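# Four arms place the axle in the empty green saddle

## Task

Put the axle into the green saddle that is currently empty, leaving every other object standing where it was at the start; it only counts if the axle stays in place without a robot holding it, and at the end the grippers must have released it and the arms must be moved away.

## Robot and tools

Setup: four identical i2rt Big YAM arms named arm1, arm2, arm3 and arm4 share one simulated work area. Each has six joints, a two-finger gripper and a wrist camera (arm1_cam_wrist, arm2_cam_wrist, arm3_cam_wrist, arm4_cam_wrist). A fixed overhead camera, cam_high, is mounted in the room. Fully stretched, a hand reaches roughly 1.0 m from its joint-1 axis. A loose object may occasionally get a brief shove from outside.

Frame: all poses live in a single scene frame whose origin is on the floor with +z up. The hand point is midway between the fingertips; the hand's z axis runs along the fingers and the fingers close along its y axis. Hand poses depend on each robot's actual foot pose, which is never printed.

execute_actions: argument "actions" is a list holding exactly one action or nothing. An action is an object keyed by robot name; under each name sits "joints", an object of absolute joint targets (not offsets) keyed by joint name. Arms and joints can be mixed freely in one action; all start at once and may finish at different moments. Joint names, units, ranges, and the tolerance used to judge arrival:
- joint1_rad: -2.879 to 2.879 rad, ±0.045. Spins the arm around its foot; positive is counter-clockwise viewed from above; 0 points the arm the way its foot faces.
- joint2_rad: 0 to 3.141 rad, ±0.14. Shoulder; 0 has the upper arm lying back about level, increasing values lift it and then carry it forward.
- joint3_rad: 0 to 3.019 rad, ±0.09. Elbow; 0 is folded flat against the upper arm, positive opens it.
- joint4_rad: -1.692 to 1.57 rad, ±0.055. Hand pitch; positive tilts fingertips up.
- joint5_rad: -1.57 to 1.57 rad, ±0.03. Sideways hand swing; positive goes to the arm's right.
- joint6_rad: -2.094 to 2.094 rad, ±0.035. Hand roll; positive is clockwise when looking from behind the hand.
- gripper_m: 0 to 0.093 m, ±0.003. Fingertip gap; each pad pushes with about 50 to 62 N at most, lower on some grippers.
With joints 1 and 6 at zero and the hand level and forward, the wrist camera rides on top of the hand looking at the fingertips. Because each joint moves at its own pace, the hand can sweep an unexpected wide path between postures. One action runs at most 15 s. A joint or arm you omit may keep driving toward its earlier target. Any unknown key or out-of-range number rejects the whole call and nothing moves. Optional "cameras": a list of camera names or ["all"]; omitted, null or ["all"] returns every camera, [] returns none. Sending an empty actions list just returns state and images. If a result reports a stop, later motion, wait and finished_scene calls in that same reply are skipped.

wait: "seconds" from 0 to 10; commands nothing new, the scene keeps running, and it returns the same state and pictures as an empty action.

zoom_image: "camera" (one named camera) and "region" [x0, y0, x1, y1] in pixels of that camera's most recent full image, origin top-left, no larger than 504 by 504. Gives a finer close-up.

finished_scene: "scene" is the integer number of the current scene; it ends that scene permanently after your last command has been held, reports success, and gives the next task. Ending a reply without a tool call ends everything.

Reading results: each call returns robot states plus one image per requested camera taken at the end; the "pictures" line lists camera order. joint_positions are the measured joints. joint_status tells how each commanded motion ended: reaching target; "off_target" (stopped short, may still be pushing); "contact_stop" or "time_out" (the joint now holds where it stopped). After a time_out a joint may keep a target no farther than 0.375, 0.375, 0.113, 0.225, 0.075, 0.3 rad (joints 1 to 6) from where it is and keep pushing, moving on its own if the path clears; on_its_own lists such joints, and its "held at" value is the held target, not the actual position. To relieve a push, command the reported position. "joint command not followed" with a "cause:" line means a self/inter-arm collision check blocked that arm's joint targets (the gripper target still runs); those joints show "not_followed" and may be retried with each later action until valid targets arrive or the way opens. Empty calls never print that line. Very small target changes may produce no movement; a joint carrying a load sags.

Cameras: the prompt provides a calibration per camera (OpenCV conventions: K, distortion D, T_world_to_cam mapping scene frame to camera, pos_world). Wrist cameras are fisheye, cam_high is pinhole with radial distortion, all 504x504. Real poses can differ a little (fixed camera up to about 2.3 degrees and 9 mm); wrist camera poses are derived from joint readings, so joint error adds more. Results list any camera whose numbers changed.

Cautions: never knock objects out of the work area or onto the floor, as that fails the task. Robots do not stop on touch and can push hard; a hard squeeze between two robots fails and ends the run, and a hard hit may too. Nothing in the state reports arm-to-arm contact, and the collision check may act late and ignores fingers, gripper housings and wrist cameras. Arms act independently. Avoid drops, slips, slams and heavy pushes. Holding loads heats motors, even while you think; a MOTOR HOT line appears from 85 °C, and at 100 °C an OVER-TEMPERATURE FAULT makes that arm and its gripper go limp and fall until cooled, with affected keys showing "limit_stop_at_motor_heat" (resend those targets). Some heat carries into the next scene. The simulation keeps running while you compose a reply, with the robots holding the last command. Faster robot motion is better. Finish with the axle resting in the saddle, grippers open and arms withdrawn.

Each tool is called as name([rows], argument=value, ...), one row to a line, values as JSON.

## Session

execute_actions(actions=[])

Scene clock: 0.00 s.
arm1.joint_positions: joint1_rad=+0.809 joint2_rad=+0.442 joint3_rad=+1.465 joint4_rad=-1.391 joint5_rad=+0.028 joint6_rad=-0.137 gripper_m=+0.094
arm1.joint_status: not commanded
arm1.hand: x=-0.5473 y=+0.2490 z=+1.3597 quat_wxyz=(-0.504, -0.266, -0.780, +0.257) (m; scene frame)
arm2.joint_positions: joint1_rad=+0.650 joint2_rad=+0.539 joint3_rad=+1.379 joint4_rad=-1.407 joint5_rad=+0.290 joint6_rad=+0.203 gripper_m=+0.094
arm2.joint_status: not commanded
arm2.hand: x=-0.7124 y=-0.1694 z=+1.3432 quat_wxyz=(-0.287, +0.695, -0.524, -0.400) (m; scene frame)
arm3.joint_positions: joint1_rad=+0.686 joint2_rad=+0.552 joint3_rad=+1.357 joint4_rad=-1.360 joint5_rad=+0.073 joint6_rad=-0.438 gripper_m=+0.094
arm3.joint_status: not commanded
arm3.hand: x=+0.7466 y=+0.1746 z=+1.3615 quat_wxyz=(-0.361, -0.235, -0.840, +0.332) (m; scene frame)
arm4.joint_positions: joint1_rad=+0.612 joint2_rad=+0.488 joint3_rad=+1.429 joint4_rad=-1.399 joint5_rad=-0.014 joint6_rad=+0.181 gripper_m=+0.095
arm4.joint_status: not commanded
arm4.hand: x=+0.5494 y=-0.2201 z=+1.3392 quat_wxyz=(-0.189, +0.717, -0.449, -0.499) (m; scene frame)
pictures: arm1_cam_wrist, arm2_cam_wrist, arm3_cam_wrist, arm4_cam_wrist, cam_high
camera_calibration (this result's frames):
arm1_cam_wrist: T_world_to_cam=[[-0.675978, -0.723549, 0.139751, -0.381955], [-0.670513, 0.525225, -0.523976, 0.217517], [0.305721, -0.447901, -0.84019, 1.54388], [0, 0, 0, 1]] pos_world=[-0.584343, 0.300897, 1.4645]
arm2_cam_wrist: T_world_to_cam=[[0.957795, 0.28614, -0.0274238, 0.768812], [0.255271, -0.89055, -0.376508, 0.539573], [-0.132156, 0.353617, -0.926008, 1.33037], [0, 0, 0, 1]] pos_world=[-0.698285, -0.209912, 1.45617]
arm3_cam_wrist: T_world_to_cam=[[-0.620444, -0.681076, 0.388824, 0.0522413], [-0.784244, 0.540959, -0.303851, 0.911044], [-0.00339219, -0.493456, -0.869764, 1.40165], [0, 0, 0, 1]] pos_world=[0.751648, 0.234393, 1.47561]
arm4_cam_wrist: T_world_to_cam=[[0.834104, 0.523294, -0.174454, -0.108928], [0.403822, -0.794734, -0.453129, 0.215232], [-0.375764, 0.307509, -0.874208, 1.56972], [0, 0, 0, 1]] pos_world=[0.593787, -0.25465, 1.45079]
Images, in order (width x height): arm1_cam_wrist 504x504, arm2_cam_wrist 504x504, arm3_cam_wrist 504x504, arm4_cam_wrist 504x504, cam_high 504x504.

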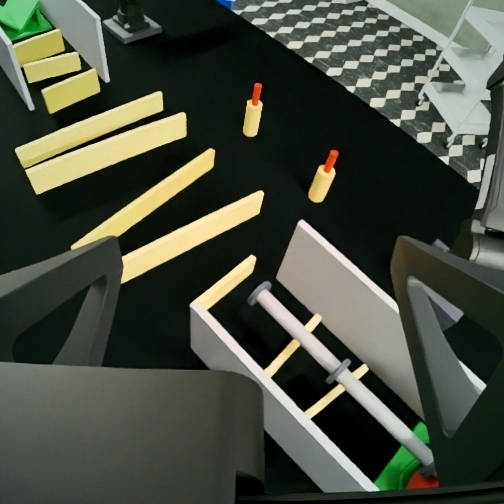

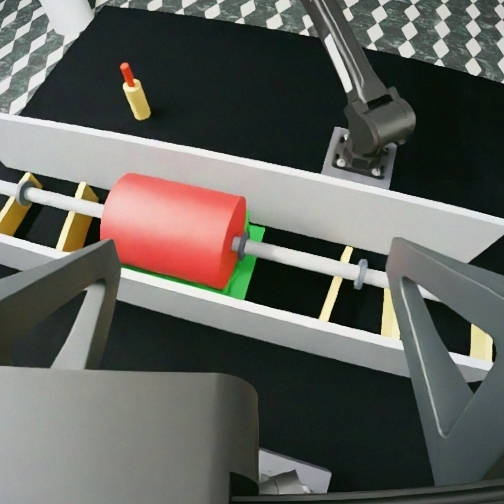

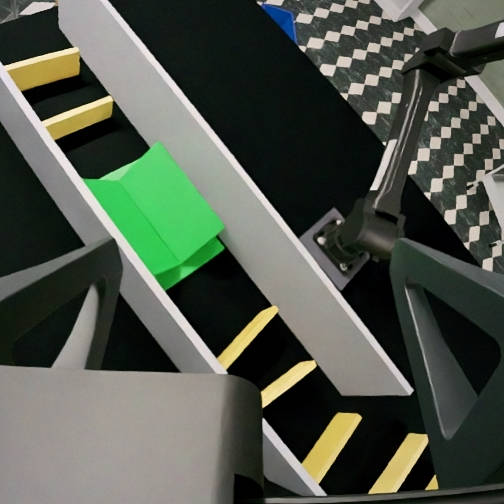

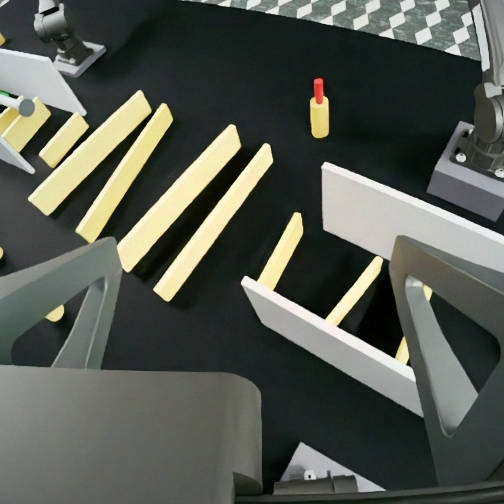

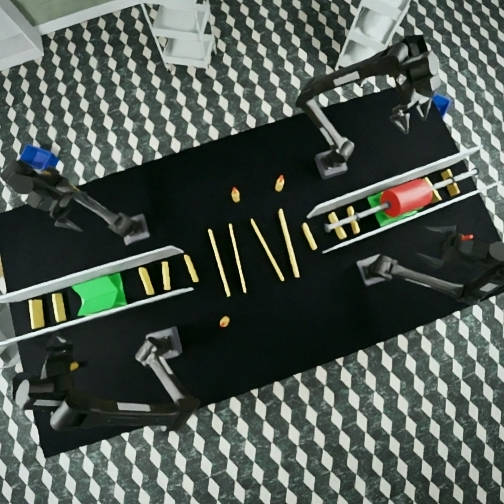

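execute_actions([
  {"arm1":{"joints":{"joint1_rad":-0.965,"joint3_rad":1.6,"joint4_rad":-1.58,"joint5_rad":0,"joint6_rad":0.61,"gripper_m":0.085}},"arm2":{"joints":{"joint1_rad":0.275,"joint4_rad":-1.49,"joint5_rad":0,"joint6_rad":1.855,"gripper_m":0.085}},"arm3":{"joints":{"joint1_rad":-0.87,"joint4_rad":-1.6,"joint5_rad":0,"joint6_rad":0.65,"gripper_m":0.09}},"arm4":{"joints":{"joint1_rad":0.33,"joint2_rad":0.39,"joint4_rad":-1.65,"joint5_rad":0,"joint6_rad":1.88,"gripper_m":0.09}}},
], cameras=[])

execute_actions([
  {"arm1":{"joints":{"joint2_rad":1.855,"joint3_rad":1.93}},"arm2":{"joints":{"joint2_rad":1.35,"joint3_rad":1.275}}},
], cameras=["arm1_cam_wrist","arm2_cam_wrist"])

Scene clock: 3.10 s.
arm1.joint_positions: joint1_rad=-0.959 joint2_rad=+0.443 joint3_rad=+1.583 joint4_rad=-1.567 joint5_rad=+0.000 joint6_rad=+0.594 gripper_m=+0.085
arm1.joint_status: all done
arm1.hand: x=-0.7182 y=+0.2967 z=+1.3671 quat_wxyz=(-0.304, -0.842, -0.003, +0.446) (m; scene frame)
arm2.joint_positions: joint1_rad=+0.287 joint2_rad=+0.539 joint3_rad=+1.379 joint4_rad=-1.478 joint5_rad=+0.004 joint6_rad=+1.844 gripper_m=+0.085
arm2.joint_status: all done
arm2.hand: x=-0.6892 y=-0.1724 z=+1.3250 quat_wxyz=(+0.121, +0.002, -0.893, -0.433) (m; scene frame)
arm3.joint_positions: joint1_rad=-0.863 joint2_rad=+0.552 joint3_rad=+1.357 joint4_rad=-1.588 joint5_rad=+0.002 joint6_rad=+0.637 gripper_m=+0.090
arm3.joint_status: all done
arm3.hand: x=+0.4958 y=+0.2446 z=+1.3143 quat_wxyz=(-0.231, -0.925, -0.007, +0.301) (m; scene frame)
arm4.joint_positions: joint1_rad=+0.334 joint2_rad=+0.381 joint3_rad=+1.429 joint4_rad=-1.638 joint5_rad=-0.002 joint6_rad=+1.868 gripper_m=+0.090
arm4.joint_status: all done
arm4.hand: x=+0.6163 y=-0.2670 z=+1.2986 quat_wxyz=(+0.157, +0.022, -0.880, -0.448) (m; scene frame)
pictures: none
No camera images: the call's "cameras" was empty. Leave "cameras" out to get every camera's image.

Scene clock: 5.17 s.
arm1.joint_positions: joint1_rad=-0.959 joint2_rad=+1.857 joint3_rad=+1.899 joint4_rad=-1.573 joint5_rad=+0.000 joint6_rad=+0.595 gripper_m=+0.085
arm1.joint_status: all done
arm1.hand: x=-1.1236 y=+0.0184 z=+1.0109 quat_wxyz=(-0.010, -1.000, -0.003, +0.015) (m; scene frame)
arm2.joint_positions: joint1_rad=+0.287 joint2_rad=+1.351 joint3_rad=+1.269 joint4_rad=-1.481 joint5_rad=+0.004 joint6_rad=+1.844 gripper_m=+0.085
arm2.joint_status: all done
arm2.hand: x=-0.7456 y=+0.0236 z=+1.0416 quat_wxyz=(-0.001, +0.003, -1.000, -0.004) (m; scene frame)
arm3.joint_positions: joint1_rad=-0.863 joint2_rad=+0.552 joint3_rad=+1.357 joint4_rad=-1.588 joint5_rad=+0.002 joint6_rad=+0.637 gripper_m=+0.090
arm3.joint_status: not commanded
arm3.hand: x=+0.4958 y=+0.2446 z=+1.3143 quat_wxyz=(-0.231, -0.925, -0.007, +0.301) (m; scene frame)
arm4.joint_positions: joint1_rad=+0.334 joint2_rad=+0.381 joint3_rad=+1.429 joint4_rad=-1.638 joint5_rad=-0.002 joint6_rad=+1.868 gripper_m=+0.090
arm4.joint_status: not commanded
arm4.hand: x=+0.6163 y=-0.2670 z=+1.2986 quat_wxyz=(+0.157, +0.021, -0.880, -0.448) (m; scene frame)
pictures: arm1_cam_wrist, arm2_cam_wrist
camera_calibration (this result's frames):
arm1_cam_wrist: T_world_to_cam=[[-0.0121387, 0.99983, -0.0139023, -0.0201522], [0.817901, 0.0179262, 0.575079, 0.340151], [0.57523, -0.00439004, -0.81798, 1.59597], [0, 0, 0, 1]] pos_world=[-1.19651, 0.0210576, 1.10958]
arm2_cam_wrist: T_world_to_cam=[[-0.000773467, -0.999925, -0.0122198, 0.0369338], [-0.800646, -0.00670212, 0.5991, -1.21794], [-0.599137, 0.0102471, -0.800581, 0.50772], [0, 0, 0, 1]] pos_world=[-0.670916, 0.0235656, 1.13659]
Images, in order (width x height): arm1_cam_wrist 504x504, arm2_cam_wrist 504x504.

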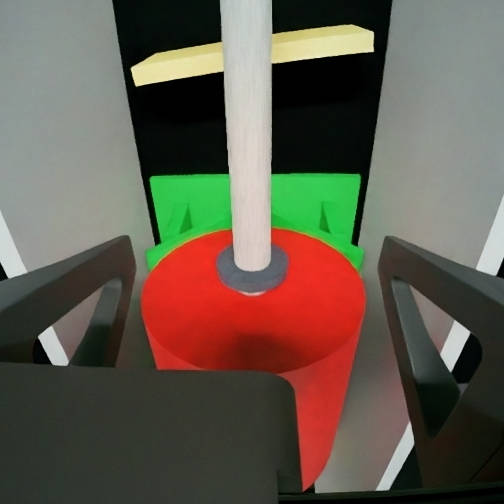

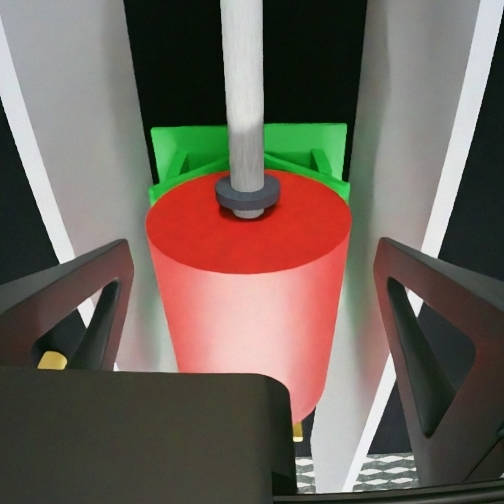

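execute_actions([
  {"arm1":{"joints":{"joint1_rad":-0.935,"joint2_rad":1.85,"joint3_rad":1.78,"joint4_rad":-1.475,"joint6_rad":0.575}},"arm2":{"joints":{"joint1_rad":0.22,"joint2_rad":1.385,"joint3_rad":1.136,"joint4_rad":-1.314,"joint6_rad":1.75}}},
], cameras=[])

execute_actions([
  {"arm1":{"joints":{"joint2_rad":1.87,"joint3_rad":1.697,"joint4_rad":-1.382}},"arm2":{"joints":{"joint2_rad":1.432,"joint3_rad":1.032,"joint4_rad":-1.162}}},
], cameras=["arm1_cam_wrist","arm2_cam_wrist"])

Scene clock: 6.70 s.
arm1.joint_positions: joint1_rad=-0.939 joint2_rad=+1.854 joint3_rad=+1.770 joint4_rad=-1.489 joint5_rad=+0.000 joint6_rad=+0.591 gripper_m=+0.085
arm1.joint_status: all done
arm1.hand: x=-1.1068 y=+0.0162 z=+0.9631 quat_wxyz=(+0.002, -1.000, -0.016, -0.002) (m; scene frame)
arm2.joint_positions: joint1_rad=+0.226 joint2_rad=+1.381 joint3_rad=+1.132 joint4_rad=-1.326 joint5_rad=+0.003 joint6_rad=+1.762 gripper_m=+0.085
arm2.joint_status: all done
arm2.hand: x=-0.7222 y=+0.0273 z=+0.9787 quat_wxyz=(-0.002, +0.013, -1.000, +0.002) (m; scene frame)
arm3.joint_positions: joint1_rad=-0.863 joint2_rad=+0.552 joint3_rad=+1.357 joint4_rad=-1.588 joint5_rad=+0.002 joint6_rad=+0.637 gripper_m=+0.090
arm3.joint_status: not commanded
arm3.hand: x=+0.4958 y=+0.2446 z=+1.3143 quat_wxyz=(-0.231, -0.925, -0.007, +0.301) (m; scene frame)
arm4.joint_positions: joint1_rad=+0.334 joint2_rad=+0.381 joint3_rad=+1.429 joint4_rad=-1.638 joint5_rad=-0.002 joint6_rad=+1.868 gripper_m=+0.090
arm4.joint_status: not commanded
arm4.hand: x=+0.6163 y=-0.2670 z=+1.2986 quat_wxyz=(+0.157, +0.021, -0.880, -0.448) (m; scene frame)
pictures: none
No camera images: the call's "cameras" was empty. Leave "cameras" out to get every camera's image.

Scene clock: 7.63 s.
arm1.joint_positions: joint1_rad=-0.939 joint2_rad=+1.855 joint3_rad=+1.690 joint4_rad=-1.396 joint5_rad=+0.000 joint6_rad=+0.591 gripper_m=+0.085
arm1.joint_status: all done
arm1.hand: x=-1.1061 y=+0.0167 z=+0.9318 quat_wxyz=(-0.001, -1.000, -0.016, +0.002) (m; scene frame)
arm2.joint_positions: joint1_rad=+0.226 joint2_rad=+1.429 joint3_rad=+1.027 joint4_rad=-1.173 joint5_rad=+0.003 joint6_rad=+1.761 gripper_m=+0.085
arm2.joint_status: all done
arm2.hand: x=-0.7222 y=+0.0272 z=+0.9233 quat_wxyz=(-0.002, +0.013, -1.000, +0.002) (m; scene frame)
arm3.joint_positions: joint1_rad=-0.863 joint2_rad=+0.552 joint3_rad=+1.357 joint4_rad=-1.588 joint5_rad=+0.002 joint6_rad=+0.637 gripper_m=+0.090
arm3.joint_status: not commanded
arm3.hand: x=+0.4958 y=+0.2446 z=+1.3143 quat_wxyz=(-0.231, -0.925, -0.007, +0.301) (m; scene frame)
arm4.joint_positions: joint1_rad=+0.334 joint2_rad=+0.381 joint3_rad=+1.429 joint4_rad=-1.638 joint5_rad=-0.002 joint6_rad=+1.868 gripper_m=+0.090
arm4.joint_status: not commanded
arm4.hand: x=+0.6163 y=-0.2670 z=+1.2986 quat_wxyz=(+0.157, +0.021, -0.880, -0.448) (m; scene frame)
pictures: arm1_cam_wrist, arm2_cam_wrist
camera_calibration (this result's frames):
arm1_cam_wrist: T_world_to_cam=[[-0.036404, 0.999332, 0.00323053, -0.0621052], [0.802536, 0.0273084, 0.595979, 0.334743], [0.595492, 0.0242886, -0.802994, 1.52914], [0, 0, 0, 1]] pos_world=[-1.18149, 0.0157818, 1.02859]
arm2_cam_wrist: T_world_to_cam=[[0.0209938, -0.99978, 0.000429067, 0.04306], [-0.801902, -0.0165824, 0.597225, -1.12723], [-0.597086, -0.0128821, -0.802074, 0.430523], [0, 0, 0, 1]] pos_world=[-0.647774, 0.0299044, 1.0185]
Images, in order (width x height): arm1_cam_wrist 504x504, arm2_cam_wrist 504x504.

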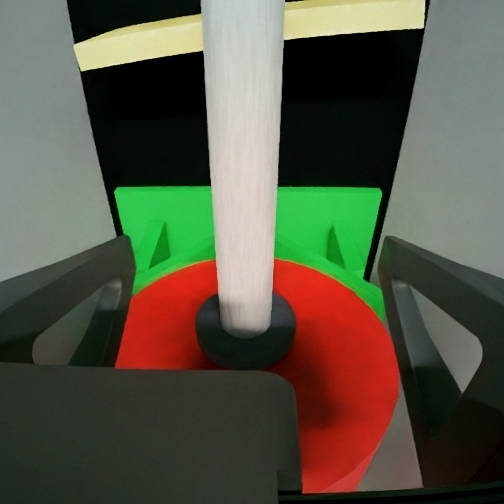

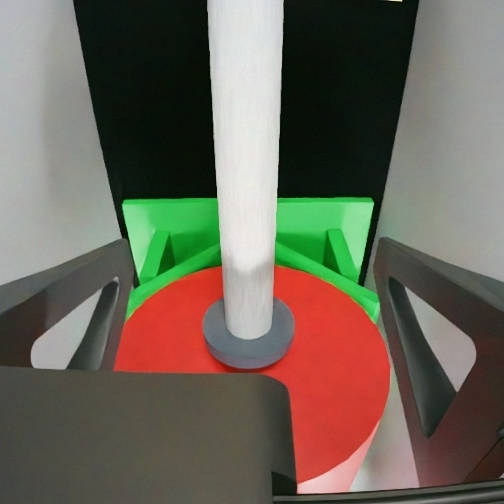

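execute_actions([
  {"arm1":{"joints":{"joint1_rad":-0.925,"joint2_rad":1.905,"joint3_rad":1.615,"joint4_rad":-1.262}},"arm2":{"joints":{"joint2_rad":1.505,"joint3_rad":0.95,"joint4_rad":-0.998}}},
], cameras=["arm1_cam_wrist","arm2_cam_wrist"])

execute_actions([
  {"arm1":{"joints":{"gripper_m":0}},"arm2":{"joints":{"gripper_m":0}}},
], cameras=["arm1_cam_wrist","arm2_cam_wrist"])

Scene clock: 8.80 s.
arm1.joint_positions: joint1_rad=-0.933 joint2_rad=+1.893 joint3_rad=+1.609 joint4_rad=-1.275 joint5_rad=+0.000 joint6_rad=+0.590 gripper_m=+0.085
arm1.joint_status: all done
arm1.hand: x=-1.1065 y=+0.0121 z=+0.8807 quat_wxyz=(-0.002, -1.000, -0.019, +0.003) (m; scene frame)
arm2.joint_positions: joint1_rad=+0.226 joint2_rad=+1.506 joint3_rad=+0.945 joint4_rad=-1.009 joint5_rad=+0.003 joint6_rad=+1.761 gripper_m=+0.085
arm2.joint_status: all done
arm2.hand: x=-0.7227 y=+0.0296 z=+0.8674 quat_wxyz=(-0.001, +0.014, -1.000, +0.000) (m; scene frame)
arm3.joint_positions: joint1_rad=-0.863 joint2_rad=+0.552 joint3_rad=+1.357 joint4_rad=-1.588 joint5_rad=+0.002 joint6_rad=+0.637 gripper_m=+0.090
arm3.joint_status: not commanded
arm3.hand: x=+0.4958 y=+0.2446 z=+1.3143 quat_wxyz=(-0.231, -0.925, -0.007, +0.301) (m; scene frame)
arm4.joint_positions: joint1_rad=+0.334 joint2_rad=+0.381 joint3_rad=+1.429 joint4_rad=-1.638 joint5_rad=-0.002 joint6_rad=+1.868 gripper_m=+0.090
arm4.joint_status: not commanded
arm4.hand: x=+0.6163 y=-0.2670 z=+1.2986 quat_wxyz=(+0.157, +0.021, -0.880, -0.448) (m; scene frame)
pictures: arm1_cam_wrist, arm2_cam_wrist
camera_calibration (this result's frames):
arm1_cam_wrist: T_world_to_cam=[[-0.0428806, 0.999077, 0.00236798, -0.0637575], [0.803068, 0.0330576, 0.594969, 0.367053], [0.594342, 0.0274143, -0.803745, 1.48781], [0, 0, 0, 1]] pos_world=[-1.18177, 0.0107774, 0.977589]
arm2_cam_wrist: T_world_to_cam=[[0.0213698, -0.999762, -0.00443391, 0.0500007], [-0.801256, -0.0197788, 0.597995, -1.09432], [-0.59794, -0.00922631, -0.801488, 0.384069], [0, 0, 0, 1]] pos_world=[-0.648245, 0.0318881, 0.962443]
Images, in order (width x height): arm1_cam_wrist 504x504, arm2_cam_wrist 504x504.

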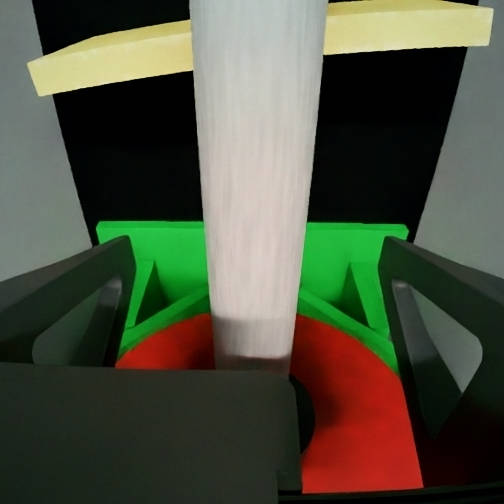

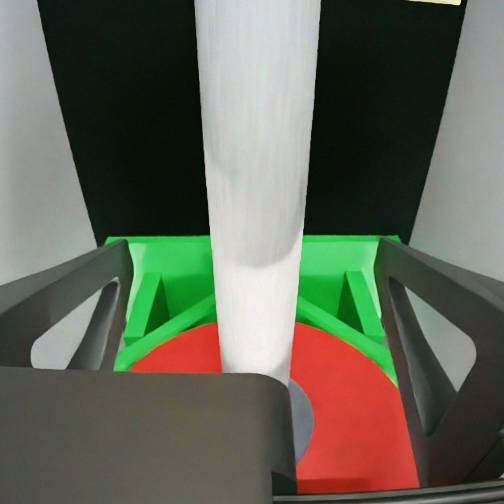

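Scene clock: 9.50 s.
arm1.joint_positions: joint1_rad=-0.932 joint2_rad=+1.893 joint3_rad=+1.609 joint4_rad=-1.273 joint5_rad=-0.003 joint6_rad=+0.593 gripper_m=+0.023
arm1.joint_status: gripper_m off_target (ended at +0.023, target +0.000)
arm1.hand: x=-1.1064 y=+0.0110 z=+0.8807 quat_wxyz=(-0.004, -1.000, -0.018, +0.003) (m; scene frame)
arm2.joint_positions: joint1_rad=+0.226 joint2_rad=+1.506 joint3_rad=+0.944 joint4_rad=-1.011 joint5_rad=+0.002 joint6_rad=+1.760 gripper_m=+0.024
arm2.joint_status: gripper_m off_target (ended at +0.024, target +0.000)
arm2.hand: x=-0.7228 y=+0.0290 z=+0.8672 quat_wxyz=(-0.001, +0.014, -1.000, +0.001) (m; scene frame)
arm3.joint_positions: joint1_rad=-0.863 joint2_rad=+0.552 joint3_rad=+1.357 joint4_rad=-1.588 joint5_rad=+0.002 joint6_rad=+0.637 gripper_m=+0.090
arm3.joint_status: not commanded
arm3.hand: x=+0.4958 y=+0.2446 z=+1.3143 quat_wxyz=(-0.231, -0.925, -0.007, +0.301) (m; scene frame)
arm4.joint_positions: joint1_rad=+0.334 joint2_rad=+0.381 joint3_rad=+1.429 joint4_rad=-1.638 joint5_rad=-0.002 joint6_rad=+1.868 gripper_m=+0.090
arm4.joint_status: not commanded
arm4.hand: x=+0.6163 y=-0.2670 z=+1.2986 quat_wxyz=(+0.157, +0.021, -0.880, -0.448) (m; scene frame)
pictures: arm1_cam_wrist, arm2_cam_wrist
camera_calibration (this result's frames):
arm1_cam_wrist: T_world_to_cam=[[-0.0406139, 0.999174, -0.00114239, -0.0570992], [0.803301, 0.033332, 0.59464, 0.367572], [0.594187, 0.023233, -0.803991, 1.4879], [0, 0, 0, 1]] pos_world=[-1.18168, 0.010232, 0.977617]
arm2_cam_wrist: T_world_to_cam=[[0.0221299, -0.999752, -0.00233891, 0.048158], [-0.800818, -0.0191269, 0.598602, -1.09454], [-0.598499, -0.011374, -0.801043, 0.383194], [0, 0, 0, 1]] pos_world=[-0.648254, 0.0315694, 0.962263]
Images, in order (width x height): arm1_cam_wrist 504x504, arm2_cam_wrist 504x504.

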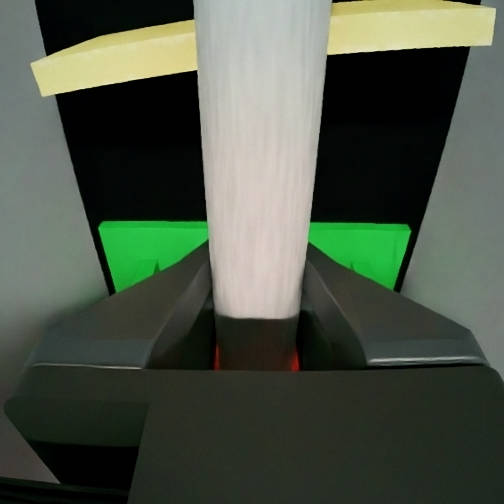

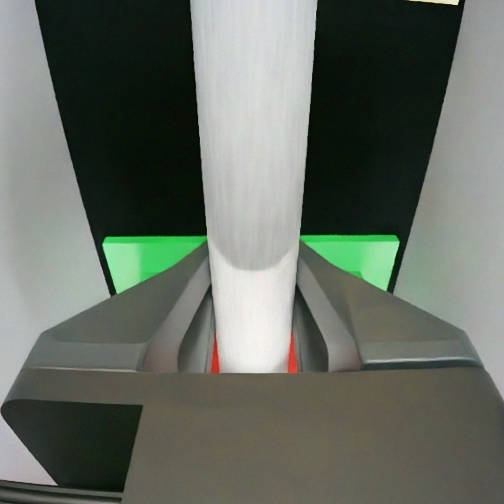

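execute_actions([
  {"arm1":{"joints":{"joint2_rad":1.825,"joint3_rad":1.77,"joint4_rad":-1.405}},"arm2":{"joints":{"joint2_rad":1.40,"joint3_rad":1.09,"joint4_rad":-1.16}}},
], cameras=[])

execute_actions([
  {"arm1":{"joints":{"joint2_rad":1.81,"joint3_rad":1.875,"joint4_rad":-1.523}},"arm2":{"joints":{"joint2_rad":1.355,"joint3_rad":1.18,"joint4_rad":-1.293}}},
], cameras=["arm1_cam_wrist","arm2_cam_wrist"])

execute_actions([
  {"arm1":{"joints":{"joint1_rad":-0.784,"joint2_rad":1.556,"joint3_rad":1.475,"joint4_rad":-1.425,"joint6_rad":0.745}},"arm2":{"joints":{"joint1_rad":-0.102,"joint2_rad":1.35,"joint3_rad":1.13,"joint4_rad":-1.288,"joint6_rad":1.425}}},
], cameras=["arm1_cam_wrist","arm2_cam_wrist"])

Scene clock: 11.57 s.
arm1.joint_positions: joint1_rad=-0.931 joint2_rad=+1.881 joint3_rad=+1.693 joint4_rad=-1.402 joint5_rad=-0.007 joint6_rad=+0.595 gripper_m=+0.023
arm1.joint_status: all done
arm1.hand: x=-1.1026 y=+0.0115 z=+0.9189 quat_wxyz=(+0.004, -1.000, -0.018, -0.012) (m; scene frame)
arm2.joint_positions: joint1_rad=+0.222 joint2_rad=+1.428 joint3_rad=+1.018 joint4_rad=-1.149 joint5_rad=+0.006 joint6_rad=+1.756 gripper_m=+0.024
arm2.joint_status: all done
arm2.hand: x=-0.7206 y=+0.0301 z=+0.9208 quat_wxyz=(-0.002, +0.014, -1.000, -0.006) (m; scene frame)
arm3.joint_positions: joint1_rad=-0.863 joint2_rad=+0.552 joint3_rad=+1.357 joint4_rad=-1.588 joint5_rad=+0.002 joint6_rad=+0.637 gripper_m=+0.090
arm3.joint_status: not commanded
arm3.hand: x=+0.4958 y=+0.2446 z=+1.3143 quat_wxyz=(-0.231, -0.925, -0.007, +0.301) (m; scene frame)
arm4.joint_positions: joint1_rad=+0.334 joint2_rad=+0.381 joint3_rad=+1.429 joint4_rad=-1.638 joint5_rad=-0.002 joint6_rad=+1.868 gripper_m=+0.090
arm4.joint_status: not commanded
arm4.hand: x=+0.6163 y=-0.2670 z=+1.2986 quat_wxyz=(+0.157, +0.021, -0.880, -0.448) (m; scene frame)
pictures: none
No camera images: the call's "cameras" was empty. Leave "cameras" out to get every camera's image.

Scene clock: 12.57 s.
arm1.joint_positions: joint1_rad=-0.927 joint2_rad=+1.864 joint3_rad=+1.795 joint4_rad=-1.520 joint5_rad=-0.007 joint6_rad=+0.591 gripper_m=+0.023
arm1.joint_status: all done
arm1.hand: x=-1.1018 y=+0.0094 z=+0.9667 quat_wxyz=(+0.004, -1.000, -0.022, -0.011) (m; scene frame)
arm2.joint_positions: joint1_rad=+0.222 joint2_rad=+1.386 joint3_rad=+1.104 joint4_rad=-1.279 joint5_rad=+0.002 joint6_rad=+1.749 gripper_m=+0.024
arm2.joint_status: all done
arm2.hand: x=-0.7212 y=+0.0297 z=+0.9669 quat_wxyz=(+0.000, +0.017, -1.000, -0.005) (m; scene frame)
arm3.joint_positions: joint1_rad=-0.863 joint2_rad=+0.552 joint3_rad=+1.357 joint4_rad=-1.588 joint5_rad=+0.002 joint6_rad=+0.637 gripper_m=+0.090
arm3.joint_status: not commanded
arm3.hand: x=+0.4958 y=+0.2446 z=+1.3143 quat_wxyz=(-0.231, -0.925, -0.007, +0.301) (m; scene frame)
arm4.joint_positions: joint1_rad=+0.334 joint2_rad=+0.381 joint3_rad=+1.429 joint4_rad=-1.638 joint5_rad=-0.002 joint6_rad=+1.868 gripper_m=+0.090
arm4.joint_status: not commanded
arm4.hand: x=+0.6163 y=-0.2670 z=+1.2986 quat_wxyz=(+0.157, +0.021, -0.880, -0.448) (m; scene frame)
pictures: arm1_cam_wrist, arm2_cam_wrist
camera_calibration (this result's frames):
arm1_cam_wrist: T_world_to_cam=[[-0.049126, 0.998713, 0.0126309, -0.0778777], [0.786221, 0.0308681, 0.617174, 0.272236], [0.61599, 0.04025, -0.786725, 1.56153], [0, 0, 0, 1]] pos_world=[-1.17975, 0.00652271, 1.06146]
arm2_cam_wrist: T_world_to_cam=[[0.0289674, -0.999488, -0.0135676, 0.0648376], [-0.799206, -0.0313108, 0.600241, -1.15301], [-0.600358, -0.00654405, -0.799704, 0.461246], [0, 0, 0, 1]] pos_world=[-0.64646, 0.0317211, 1.06182]
Images, in order (width x height): arm1_cam_wrist 504x504, arm2_cam_wrist 504x504.

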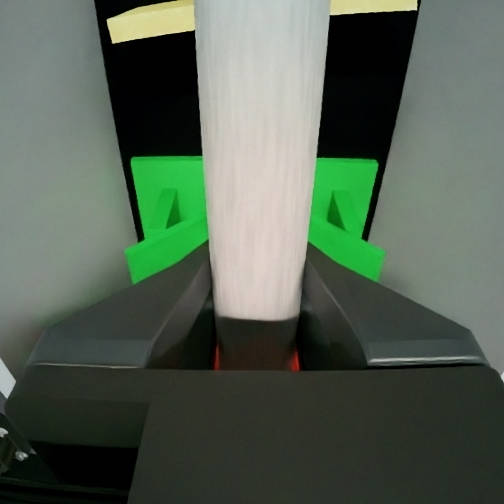

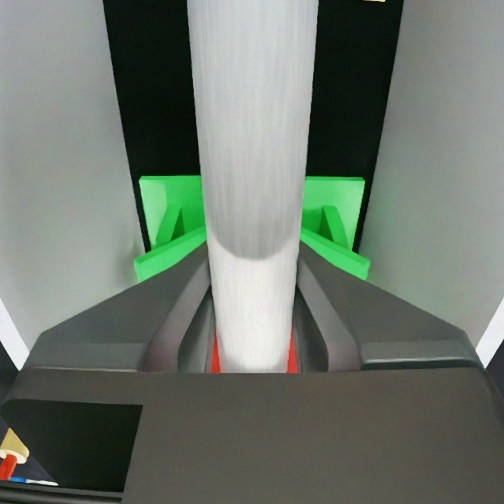

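Scene clock: 13.70 s.
arm1.joint_positions: joint1_rad=-0.778 joint2_rad=+1.595 joint3_rad=+1.443 joint4_rad=-1.428 joint5_rad=+0.003 joint6_rad=+0.753 gripper_m=+0.023
arm1.joint_status: all done
arm1.hand: x=-0.9776 y=+0.0157 z=+0.9700 quat_wxyz=(+0.005, -1.000, -0.015, -0.004) (m; scene frame)
arm2.joint_positions: joint1_rad=-0.103 joint2_rad=+1.382 joint3_rad=+1.100 joint4_rad=-1.290 joint5_rad=+0.006 joint6_rad=+1.435 gripper_m=+0.024
arm2.joint_status: all done
arm2.hand: x=-0.5956 y=+0.0315 z=+0.9667 quat_wxyz=(-0.003, +0.012, -1.000, +0.001) (m; scene frame)
arm3.joint_positions: joint1_rad=-0.863 joint2_rad=+0.552 joint3_rad=+1.357 joint4_rad=-1.588 joint5_rad=+0.002 joint6_rad=+0.637 gripper_m=+0.090
arm3.joint_status: not commanded
arm3.hand: x=+0.4958 y=+0.2446 z=+1.3143 quat_wxyz=(-0.231, -0.925, -0.007, +0.301) (m; scene frame)
arm4.joint_positions: joint1_rad=+0.334 joint2_rad=+0.381 joint3_rad=+1.429 joint4_rad=-1.638 joint5_rad=-0.002 joint6_rad=+1.868 gripper_m=+0.090
arm4.joint_status: not commanded
arm4.hand: x=+0.6163 y=-0.2670 z=+1.2986 quat_wxyz=(+0.157, +0.021, -0.880, -0.448) (m; scene frame)
pictures: arm1_cam_wrist, arm2_cam_wrist
camera_calibration (this result's frames):
arm1_cam_wrist: T_world_to_cam=[[-0.0353883, 0.999238, 0.0164702, -0.0684432], [0.795317, 0.0181791, 0.605921, 0.192383], [0.60516, 0.0345416, -0.795354, 1.48521], [0, 0, 0, 1]] pos_world=[-1.05422, 0.0135923, 1.06582]
arm2_cam_wrist: T_world_to_cam=[[0.0175654, -0.999845, -0.00155183, 0.0446147], [-0.802856, -0.0150297, 0.595983, -1.05096], [-0.595914, -0.00922279, -0.802996, 0.542424], [0, 0, 0, 1]] pos_world=[-0.521318, 0.0338147, 1.06199]
Images, in order (width x height): arm1_cam_wrist 504x504, arm2_cam_wrist 504x504.

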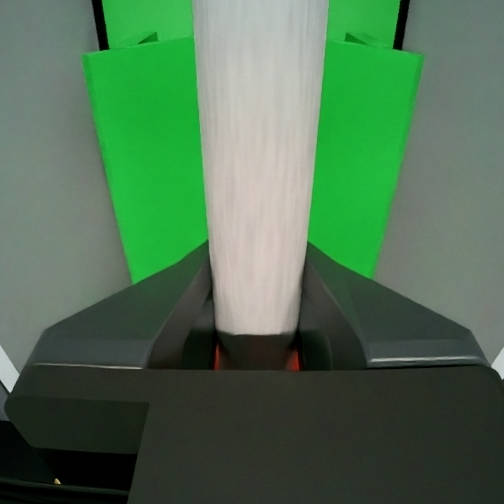

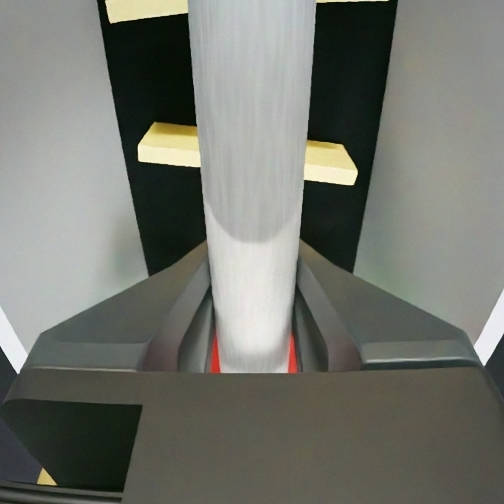

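execute_actions([
  {"arm1":{"joints":{"joint1_rad":-0.566,"joint2_rad":1.335,"joint3_rad":1.246,"joint4_rad":-1.41,"joint6_rad":0.963}},"arm2":{"joints":{"joint1_rad":-0.402,"joint2_rad":1.452,"joint3_rad":1.264,"joint4_rad":-1.284,"joint6_rad":1.125}},"arm3":{"joints":{"joint3_rad":1.95}}},
], cameras=[])

execute_actions([
  {"arm1":{"joints":{"joint1_rad":-0.256,"joint2_rad":1.192,"joint3_rad":1.112,"joint4_rad":-1.43,"joint6_rad":1.272}},"arm2":{"joints":{"joint1_rad":-0.639,"joint2_rad":1.617,"joint3_rad":1.464,"joint4_rad":-1.318,"joint6_rad":0.89}},"arm3":{"joints":{"joint2_rad":1.25}}},
], cameras=["arm1_cam_wrist","arm2_cam_wrist"])

execute_actions([
  {"arm1":{"joints":{"joint1_rad":0.127,"joint2_rad":1.155,"joint3_rad":1.082,"joint4_rad":-1.437,"joint6_rad":1.655}},"arm2":{"joints":{"joint1_rad":-0.813,"joint2_rad":1.832,"joint3_rad":1.766,"joint4_rad":-1.40,"joint6_rad":0.716}}},
], cameras=["arm1_cam_wrist","cam_high"])

execute_actions([
  {"arm1":{"joints":{"joint1_rad":0.486,"joint2_rad":1.268,"joint3_rad":1.205,"joint4_rad":-1.415,"joint6_rad":2.02}},"arm2":{"joints":{"joint1_rad":-0.938,"joint2_rad":2.12,"joint3_rad":2.232,"joint4_rad":-1.573,"joint6_rad":0.592}}},
], cameras=["arm1_cam_wrist","cam_high"])

Scene clock: 15.60 s.
arm1.joint_positions: joint1_rad=-0.557 joint2_rad=+1.372 joint3_rad=+1.212 joint4_rad=-1.404 joint5_rad=+0.005 joint6_rad=+0.970 gripper_m=+0.023
arm1.joint_status: all done
arm1.hand: x=-0.8526 y=+0.0193 z=+0.9751 quat_wxyz=(+0.000, -1.000, -0.017, +0.002) (m; scene frame)
arm2.joint_positions: joint1_rad=-0.407 joint2_rad=+1.473 joint3_rad=+1.195 joint4_rad=-1.284 joint5_rad=+0.000 joint6_rad=+1.131 gripper_m=+0.024
arm2.joint_status: all done
arm2.hand: x=-0.4692 y=+0.0358 z=+0.9668 quat_wxyz=(-0.001, +0.012, -1.000, -0.004) (m; scene frame)
arm3.joint_positions: joint1_rad=-0.863 joint2_rad=+0.547 joint3_rad=+1.939 joint4_rad=-1.592 joint5_rad=+0.002 joint6_rad=+0.637 gripper_m=+0.090
arm3.joint_status: all done
arm3.hand: x=+0.5972 y=+0.3248 z=+1.5392 quat_wxyz=(-0.381, -0.777, -0.004, +0.501) (m; scene frame)
arm4.joint_positions: joint1_rad=+0.334 joint2_rad=+0.381 joint3_rad=+1.429 joint4_rad=-1.638 joint5_rad=-0.002 joint6_rad=+1.868 gripper_m=+0.090
arm4.joint_status: not commanded
arm4.hand: x=+0.6163 y=-0.2670 z=+1.2986 quat_wxyz=(+0.157, +0.021, -0.880, -0.448) (m; scene frame)
pictures: none
No camera images: the call's "cameras" was empty. Leave "cameras" out to get every camera's image.

Scene clock: 17.37 s.
arm1.joint_positions: joint1_rad=-0.250 joint2_rad=+1.228 joint3_rad=+1.076 joint4_rad=-1.422 joint5_rad=+0.003 joint6_rad=+1.283 gripper_m=+0.023
arm1.joint_status: all done
arm1.hand: x=-0.7278 y=+0.0258 z=+0.9735 quat_wxyz=(+0.003, -1.000, -0.014, -0.001) (m; scene frame)
arm2.joint_positions: joint1_rad=-0.641 joint2_rad=+1.640 joint3_rad=+1.390 joint4_rad=-1.311 joint5_rad=-0.002 joint6_rad=+0.903 gripper_m=+0.024
arm2.joint_status: all done
arm2.hand: x=-0.3445 y=+0.0387 z=+0.9666 quat_wxyz=(-0.002, +0.009, -1.000, -0.004) (m; scene frame)
arm3.joint_positions: joint1_rad=-0.863 joint2_rad=+1.244 joint3_rad=+1.930 joint4_rad=-1.592 joint5_rad=+0.002 joint6_rad=+0.637 gripper_m=+0.090
arm3.joint_status: all done
arm3.hand: x=+0.3066 y=+0.0997 z=+1.3827 quat_wxyz=(-0.196, -0.947, -0.007, +0.255) (m; scene frame)
arm4.joint_positions: joint1_rad=+0.334 joint2_rad=+0.381 joint3_rad=+1.429 joint4_rad=-1.638 joint5_rad=-0.002 joint6_rad=+1.868 gripper_m=+0.090
arm4.joint_status: not commanded
arm4.hand: x=+0.6163 y=-0.2670 z=+1.2986 quat_wxyz=(+0.157, +0.021, -0.880, -0.448) (m; scene frame)
pictures: arm1_cam_wrist, arm2_cam_wrist
camera_calibration (this result's frames):
arm1_cam_wrist: T_world_to_cam=[[-0.0330202, 0.999378, 0.0123609, -0.0640657], [0.799161, 0.0189736, 0.600818, -0.000829036], [0.60021, 0.0297174, -0.79929, 1.33679], [0, 0, 0, 1]] pos_world=[-0.803809, 0.0243156, 1.06978]
arm2_cam_wrist: T_world_to_cam=[[0.0118562, -0.999857, -0.0120601, 0.0555481], [-0.801739, -0.0167131, 0.597441, -0.850171], [-0.597557, 0.00258564, -0.801822, 0.689818], [0, 0, 0, 1]] pos_world=[-0.270068, 0.0395475, 1.06171]
Images, in order (width x height): arm1_cam_wrist 504x504, arm2_cam_wrist 504x504.

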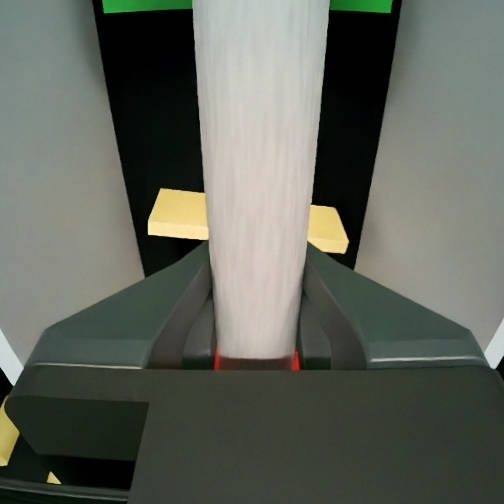

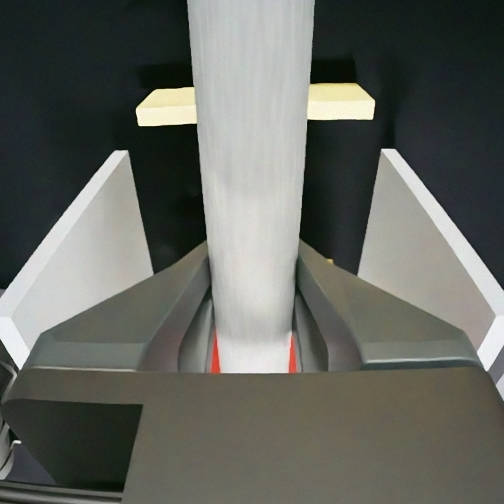

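Scene clock: 18.47 s.
arm1.joint_positions: joint1_rad=+0.120 joint2_rad=+1.198 joint3_rad=+1.048 joint4_rad=-1.426 joint5_rad=-0.004 joint6_rad=+1.653 gripper_m=+0.023
arm1.joint_status: all done
arm1.hand: x=-0.6048 y=+0.0281 z=+0.9727 quat_wxyz=(+0.004, -1.000, -0.014, -0.003) (m; scene frame)
arm2.joint_positions: joint1_rad=-0.810 joint2_rad=+1.860 joint3_rad=+1.688 joint4_rad=-1.395 joint5_rad=-0.002 joint6_rad=+0.730 gripper_m=+0.024
arm2.joint_status: all done
arm2.hand: x=-0.2220 y=+0.0408 z=+0.9663 quat_wxyz=(+0.000, +0.011, -1.000, -0.002) (m; scene frame)
arm3.joint_positions: joint1_rad=-0.863 joint2_rad=+1.244 joint3_rad=+1.930 joint4_rad=-1.592 joint5_rad=+0.002 joint6_rad=+0.637 gripper_m=+0.090
arm3.joint_status: not commanded
arm3.hand: x=+0.3066 y=+0.0997 z=+1.3827 quat_wxyz=(-0.196, -0.947, -0.007, +0.255) (m; scene frame)
arm4.joint_positions: joint1_rad=+0.334 joint2_rad=+0.381 joint3_rad=+1.429 joint4_rad=-1.638 joint5_rad=-0.002 joint6_rad=+1.868 gripper_m=+0.090
arm4.joint_status: not commanded
arm4.hand: x=+0.6163 y=-0.2670 z=+1.2986 quat_wxyz=(+0.157, +0.021, -0.880, -0.448) (m; scene frame)
pictures: arm1_cam_wrist, cam_high
camera_calibration (this result's frames):
arm1_cam_wrist: T_world_to_cam=[[-0.0338146, 0.999331, 0.0139276, -0.0642196], [0.796181, 0.0185119, 0.604775, -0.104337], [0.604112, 0.0315391, -0.796275, 1.26165], [0, 0, 0, 1]] pos_world=[-0.681279, 0.0263168, 1.06862]
Images, in order (width x height): arm1_cam_wrist 504x504, cam_high 504x504.

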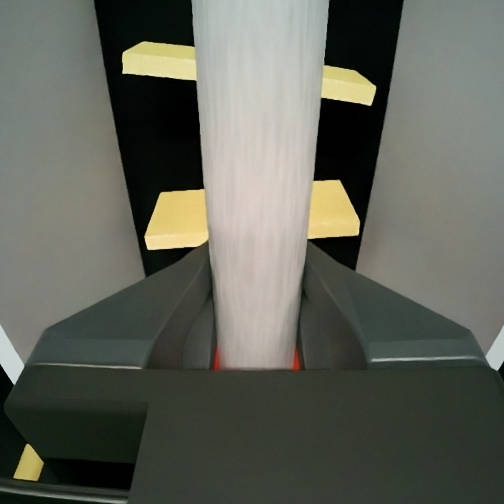

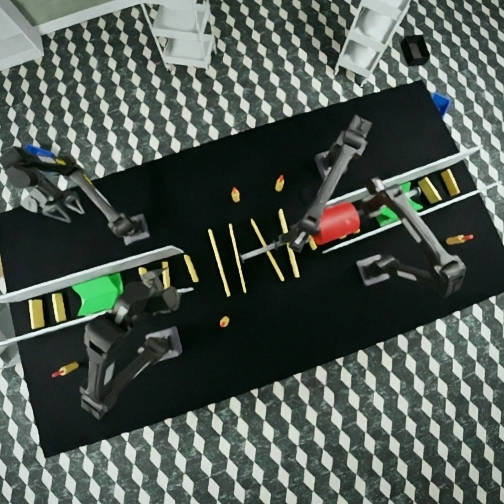

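Scene clock: 19.80 s.
arm1.joint_positions: joint1_rad=+0.479 joint2_rad=+1.296 joint3_rad=+1.135 joint4_rad=-1.410 joint5_rad=-0.009 joint6_rad=+2.017 gripper_m=+0.023
arm1.joint_status: all done
arm1.hand: x=-0.4764 y=+0.0276 z=+0.9745 quat_wxyz=(+0.003, -1.000, -0.011, -0.006) (m; scene frame)
arm2.joint_positions: joint1_rad=-0.944 joint2_rad=+2.157 joint3_rad=+2.151 joint4_rad=-1.566 joint5_rad=+0.000 joint6_rad=+0.602 gripper_m=+0.024
arm2.joint_status: all done
arm2.hand: x=-0.0939 y=+0.0378 z=+0.9636 quat_wxyz=(+0.001, +0.008, -1.000, +0.000) (m; scene frame)
arm3.joint_positions: joint1_rad=-0.863 joint2_rad=+1.244 joint3_rad=+1.930 joint4_rad=-1.592 joint5_rad=+0.002 joint6_rad=+0.637 gripper_m=+0.090
arm3.joint_status: not commanded
arm3.hand: x=+0.3066 y=+0.0997 z=+1.3827 quat_wxyz=(-0.196, -0.947, -0.007, +0.255) (m; scene frame)
arm4.joint_positions: joint1_rad=+0.334 joint2_rad=+0.381 joint3_rad=+1.429 joint4_rad=-1.638 joint5_rad=-0.002 joint6_rad=+1.868 gripper_m=+0.090
arm4.joint_status: not commanded
arm4.hand: x=+0.6163 y=-0.2670 z=+1.2986 quat_wxyz=(+0.157, +0.021, -0.880, -0.448) (m; scene frame)
pictures: arm1_cam_wrist, cam_high
camera_calibration (this result's frames):
arm1_cam_wrist: T_world_to_cam=[[-0.0281316, 0.999527, 0.0124361, -0.0552545], [0.793598, 0.0147677, 0.608263, -0.212208], [0.607792, 0.0269806, -0.793638, 1.1848], [0, 0, 0, 1]] pos_world=[-0.553256, 0.0263957, 1.07007]
Images, in order (width x height): arm1_cam_wrist 504x504, cam_high 504x504.

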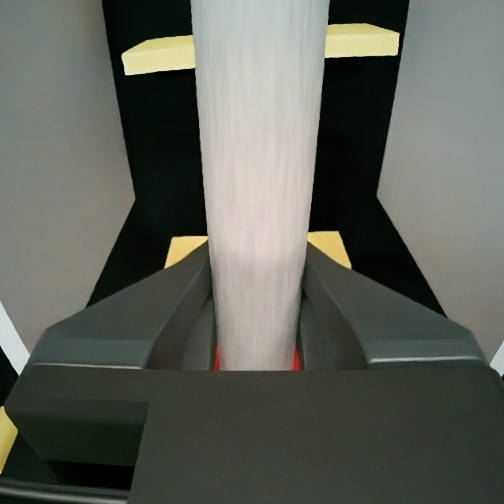

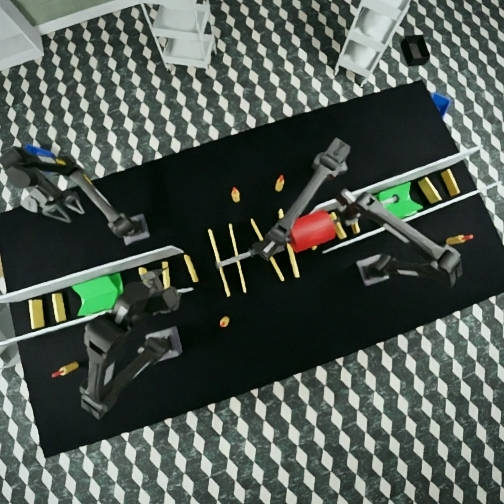

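execute_actions([
  {"arm3":{"joints":{"joint1_rad":-0.968,"joint2_rad":1.815,"joint3_rad":1.81,"joint4_rad":-1.53,"joint6_rad":0.53}}},
], cameras=["arm3_cam_wrist"])

Scene clock: 21.63 s.
arm1.joint_positions: joint1_rad=+0.479 joint2_rad=+1.296 joint3_rad=+1.135 joint4_rad=-1.410 joint5_rad=-0.009 joint6_rad=+2.017 gripper_m=+0.023
arm1.joint_status: not commanded
arm1.hand: x=-0.4764 y=+0.0276 z=+0.9745 quat_wxyz=(+0.003, -1.000, -0.011, -0.006) (m; scene frame)
arm2.joint_positions: joint1_rad=-0.944 joint2_rad=+2.157 joint3_rad=+2.151 joint4_rad=-1.566 joint5_rad=+0.000 joint6_rad=+0.602 gripper_m=+0.024
arm2.joint_status: not commanded
arm2.hand: x=-0.0939 y=+0.0378 z=+0.9636 quat_wxyz=(+0.001, +0.008, -1.000, +0.000) (m; scene frame)
arm3.joint_positions: joint1_rad=-0.970 joint2_rad=+1.833 joint3_rad=+1.793 joint4_rad=-1.537 joint5_rad=+0.002 joint6_rad=+0.543 gripper_m=+0.090
arm3.joint_status: all done
arm3.hand: x=+0.1544 y=+0.0552 z=+1.0391 quat_wxyz=(+0.002, -1.000, -0.003, -0.008) (m; scene frame)
arm4.joint_positions: joint1_rad=+0.334 joint2_rad=+0.381 joint3_rad=+1.429 joint4_rad=-1.638 joint5_rad=-0.002 joint6_rad=+1.868 gripper_m=+0.090
arm4.joint_status: not commanded
arm4.hand: x=+0.6163 y=-0.2670 z=+1.2986 quat_wxyz=(+0.157, +0.021, -0.880, -0.448) (m; scene frame)
pictures: arm3_cam_wrist
camera_calibration (this result's frames):
arm3_cam_wrist: T_world_to_cam=[[-0.0173267, 0.99981, -0.00889591, -0.0438202], [0.799185, 0.0191954, 0.600778, -0.742401], [0.600835, 0.00330005, -0.799366, 0.866395], [0, 0, 0, 1]] pos_world=[0.0719957, 0.0552034, 1.1382]
Images, in order (width x height): arm3_cam_wrist 504x504.

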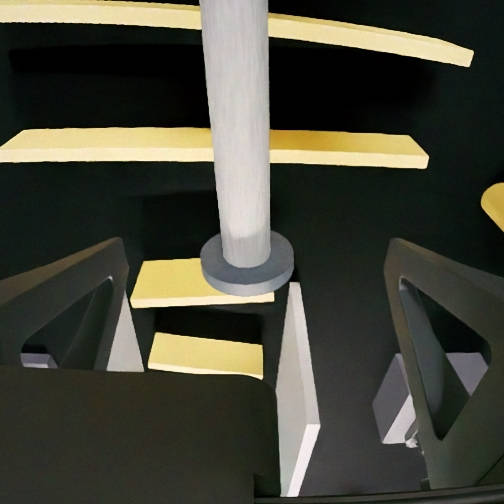

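execute_actions([
  {"arm3":{"joints":{"joint2_rad":1.865,"joint3_rad":1.77,"joint4_rad":-1.445,"joint6_rad":0.515}}},
], cameras=["arm3_cam_wrist"])

execute_actions([
  {"arm3":{"joints":{"joint2_rad":1.875,"joint3_rad":1.70,"joint4_rad":-1.365}}},
], cameras=["arm3_cam_wrist"])

Scene clock: 22.67 s.
arm1.joint_positions: joint1_rad=+0.479 joint2_rad=+1.296 joint3_rad=+1.135 joint4_rad=-1.410 joint5_rad=-0.009 joint6_rad=+2.017 gripper_m=+0.023
arm1.joint_status: not commanded
arm1.hand: x=-0.4764 y=+0.0276 z=+0.9745 quat_wxyz=(+0.003, -1.000, -0.011, -0.006) (m; scene frame)
arm2.joint_positions: joint1_rad=-0.944 joint2_rad=+2.157 joint3_rad=+2.151 joint4_rad=-1.566 joint5_rad=+0.000 joint6_rad=+0.602 gripper_m=+0.024
arm2.joint_status: not commanded
arm2.hand: x=-0.0939 y=+0.0378 z=+0.9636 quat_wxyz=(+0.001, +0.008, -1.000, +0.000) (m; scene frame)
arm3.joint_positions: joint1_rad=-0.970 joint2_rad=+1.841 joint3_rad=+1.780 joint4_rad=-1.459 joint5_rad=+0.002 joint6_rad=+0.528 gripper_m=+0.090
arm3.joint_status: all done
arm3.hand: x=+0.1406 y=+0.0467 z=+1.0299 quat_wxyz=(-0.012, -1.000, -0.010, +0.016) (m; scene frame)
arm4.joint_positions: joint1_rad=+0.334 joint2_rad=+0.381 joint3_rad=+1.429 joint4_rad=-1.638 joint5_rad=-0.002 joint6_rad=+1.868 gripper_m=+0.090
arm4.joint_status: not commanded
arm4.hand: x=+0.6163 y=-0.2670 z=+1.2986 quat_wxyz=(+0.157, +0.021, -0.880, -0.448) (m; scene frame)
pictures: arm3_cam_wrist
camera_calibration (this result's frames):
arm3_cam_wrist: T_world_to_cam=[[-0.0325756, 0.998776, -0.0372299, -0.00423144], [0.826946, 0.0478546, 0.560241, -0.689151], [0.561337, -0.0125369, -0.827492, 0.902648], [0, 0, 0, 1]] pos_world=[0.0630633, 0.0485217, 1.13287]
Images, in order (width x height): arm3_cam_wrist 504x504.

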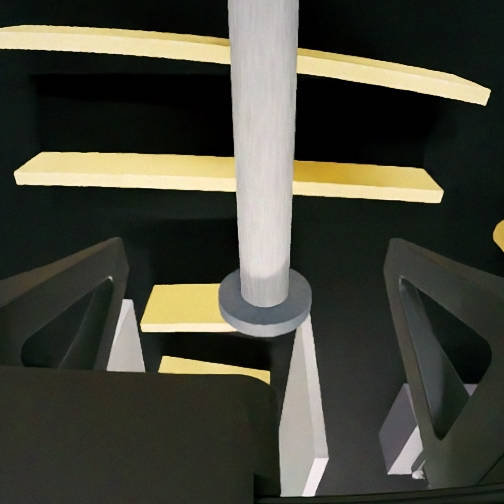

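Scene clock: 23.43 s.
arm1.joint_positions: joint1_rad=+0.479 joint2_rad=+1.296 joint3_rad=+1.135 joint4_rad=-1.410 joint5_rad=-0.009 joint6_rad=+2.017 gripper_m=+0.023
arm1.joint_status: not commanded
arm1.hand: x=-0.4764 y=+0.0276 z=+0.9745 quat_wxyz=(+0.003, -1.000, -0.011, -0.006) (m; scene frame)
arm2.joint_positions: joint1_rad=-0.944 joint2_rad=+2.157 joint3_rad=+2.151 joint4_rad=-1.566 joint5_rad=+0.000 joint6_rad=+0.602 gripper_m=+0.024
arm2.joint_status: not commanded
arm2.hand: x=-0.0939 y=+0.0378 z=+0.9636 quat_wxyz=(+0.001, +0.008, -1.000, +0.000) (m; scene frame)
arm3.joint_positions: joint1_rad=-0.970 joint2_rad=+1.861 joint3_rad=+1.706 joint4_rad=-1.379 joint5_rad=+0.002 joint6_rad=+0.528 gripper_m=+0.090
arm3.joint_status: all done
arm3.hand: x=+0.1413 y=+0.0468 z=+0.9910 quat_wxyz=(-0.009, -1.000, -0.010, +0.011) (m; scene frame)
arm4.joint_positions: joint1_rad=+0.334 joint2_rad=+0.381 joint3_rad=+1.429 joint4_rad=-1.638 joint5_rad=-0.002 joint6_rad=+1.868 gripper_m=+0.090
arm4.joint_status: not commanded
arm4.hand: x=+0.6163 y=-0.2670 z=+1.2986 quat_wxyz=(+0.157, +0.021, -0.880, -0.448) (m; scene frame)
pictures: arm3_cam_wrist
camera_calibration (this result's frames):
arm3_cam_wrist: T_world_to_cam=[[-0.0322821, 0.999003, -0.0308239, -0.0122111], [0.820693, 0.044097, 0.569666, -0.676234], [0.570457, -0.00690696, -0.821298, 0.862341], [0, 0, 0, 1]] pos_world=[0.0626577, 0.047975, 1.09309]
Images, in order (width x height): arm3_cam_wrist 504x504.

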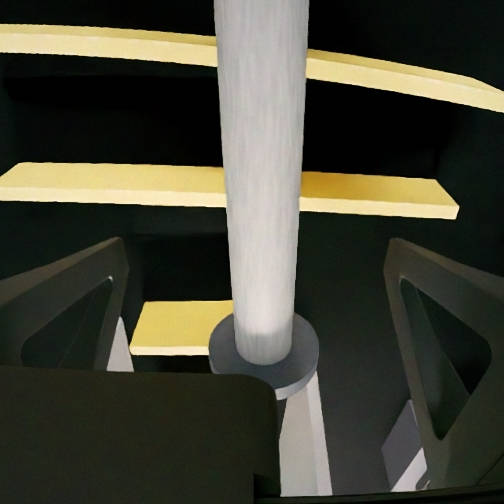

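execute_actions([
  {"arm3":{"joints":{"joint2_rad":1.87,"joint3_rad":1.63,"joint4_rad":-1.325}}},
], cameras=[])

execute_actions([
  {"arm3":{"joints":{"gripper_m":0}}},
], cameras=["arm3_cam_wrist"])

Scene clock: 24.37 s.
arm1.joint_positions: joint1_rad=+0.479 joint2_rad=+1.296 joint3_rad=+1.135 joint4_rad=-1.410 joint5_rad=-0.009 joint6_rad=+2.017 gripper_m=+0.023
arm1.joint_status: not commanded
arm1.hand: x=-0.4764 y=+0.0276 z=+0.9745 quat_wxyz=(+0.003, -1.000, -0.011, -0.006) (m; scene frame)
arm2.joint_positions: joint1_rad=-0.944 joint2_rad=+2.157 joint3_rad=+2.151 joint4_rad=-1.566 joint5_rad=+0.000 joint6_rad=+0.602 gripper_m=+0.024
arm2.joint_status: not commanded
arm2.hand: x=-0.0939 y=+0.0378 z=+0.9636 quat_wxyz=(+0.001, +0.008, -1.000, +0.000) (m; scene frame)
arm3.joint_positions: joint1_rad=-0.970 joint2_rad=+1.861 joint3_rad=+1.633 joint4_rad=-1.338 joint5_rad=+0.002 joint6_rad=+0.528 gripper_m=+0.090
arm3.joint_status: all done
arm3.hand: x=+0.1530 y=+0.0538 z=+0.9636 quat_wxyz=(-0.001, -1.000, -0.011, -0.003) (m; scene frame)
arm4.joint_positions: joint1_rad=+0.334 joint2_rad=+0.381 joint3_rad=+1.429 joint4_rad=-1.638 joint5_rad=-0.002 joint6_rad=+1.868 gripper_m=+0.090
arm4.joint_status: not commanded
arm4.hand: x=+0.6163 y=-0.2670 z=+1.2986 quat_wxyz=(+0.157, +0.021, -0.880, -0.448) (m; scene frame)
pictures: none
No camera images: the call's "cameras" was empty. Leave "cameras" out to get every camera's image.

Scene clock: 25.07 s.
arm1.joint_positions: joint1_rad=+0.479 joint2_rad=+1.296 joint3_rad=+1.135 joint4_rad=-1.411 joint5_rad=-0.008 joint6_rad=+2.017 gripper_m=+0.023
arm1.joint_status: not commanded
arm1.hand: x=-0.4766 y=+0.0277 z=+0.9745 quat_wxyz=(+0.003, -1.000, -0.011, -0.005) (m; scene frame)
arm2.joint_positions: joint1_rad=-0.942 joint2_rad=+2.157 joint3_rad=+2.152 joint4_rad=-1.565 joint5_rad=+0.001 joint6_rad=+0.600 gripper_m=+0.024
arm2.joint_status: not commanded
arm2.hand: x=-0.0941 y=+0.0390 z=+0.9640 quat_wxyz=(+0.000, +0.010, -1.000, +0.000) (m; scene frame)
arm3.joint_positions: joint1_rad=-0.968 joint2_rad=+1.861 joint3_rad=+1.633 joint4_rad=-1.332 joint5_rad=-0.004 joint6_rad=+0.519 gripper_m=+0.024
arm3.joint_status: gripper_m off_target (ended at +0.024, target +0.000)
arm3.hand: x=+0.1528 y=+0.0513 z=+0.9636 quat_wxyz=(-0.005, -1.000, -0.016, -0.002) (m; scene frame)
arm4.joint_positions: joint1_rad=+0.334 joint2_rad=+0.381 joint3_rad=+1.429 joint4_rad=-1.638 joint5_rad=-0.002 joint6_rad=+1.868 gripper_m=+0.090
arm4.joint_status: not commanded
arm4.hand: x=+0.6163 y=-0.2670 z=+1.2986 quat_wxyz=(+0.157, +0.021, -0.880, -0.448) (m; scene frame)
pictures: arm3_cam_wrist
camera_calibration (this result's frames):
arm3_cam_wrist: T_world_to_cam=[[-0.0429045, 0.99883, -0.0223226, -0.0237085], [0.805419, 0.0477997, 0.590776, -0.688473], [0.591151, 0.00736785, -0.806527, 0.815242], [0, 0, 0, 1]] pos_world=[0.0715605, 0.050583, 1.06372]
Images, in order (width x height): arm3_cam_wrist 504x504.

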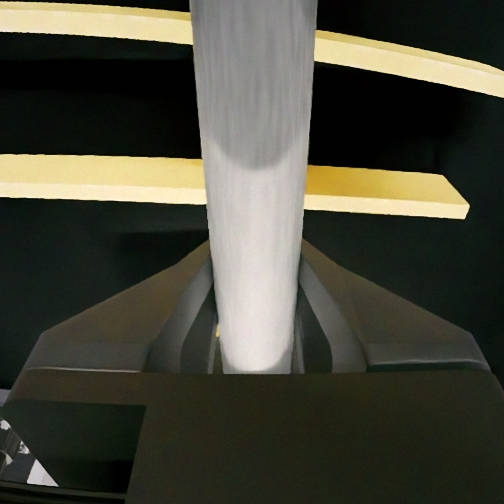

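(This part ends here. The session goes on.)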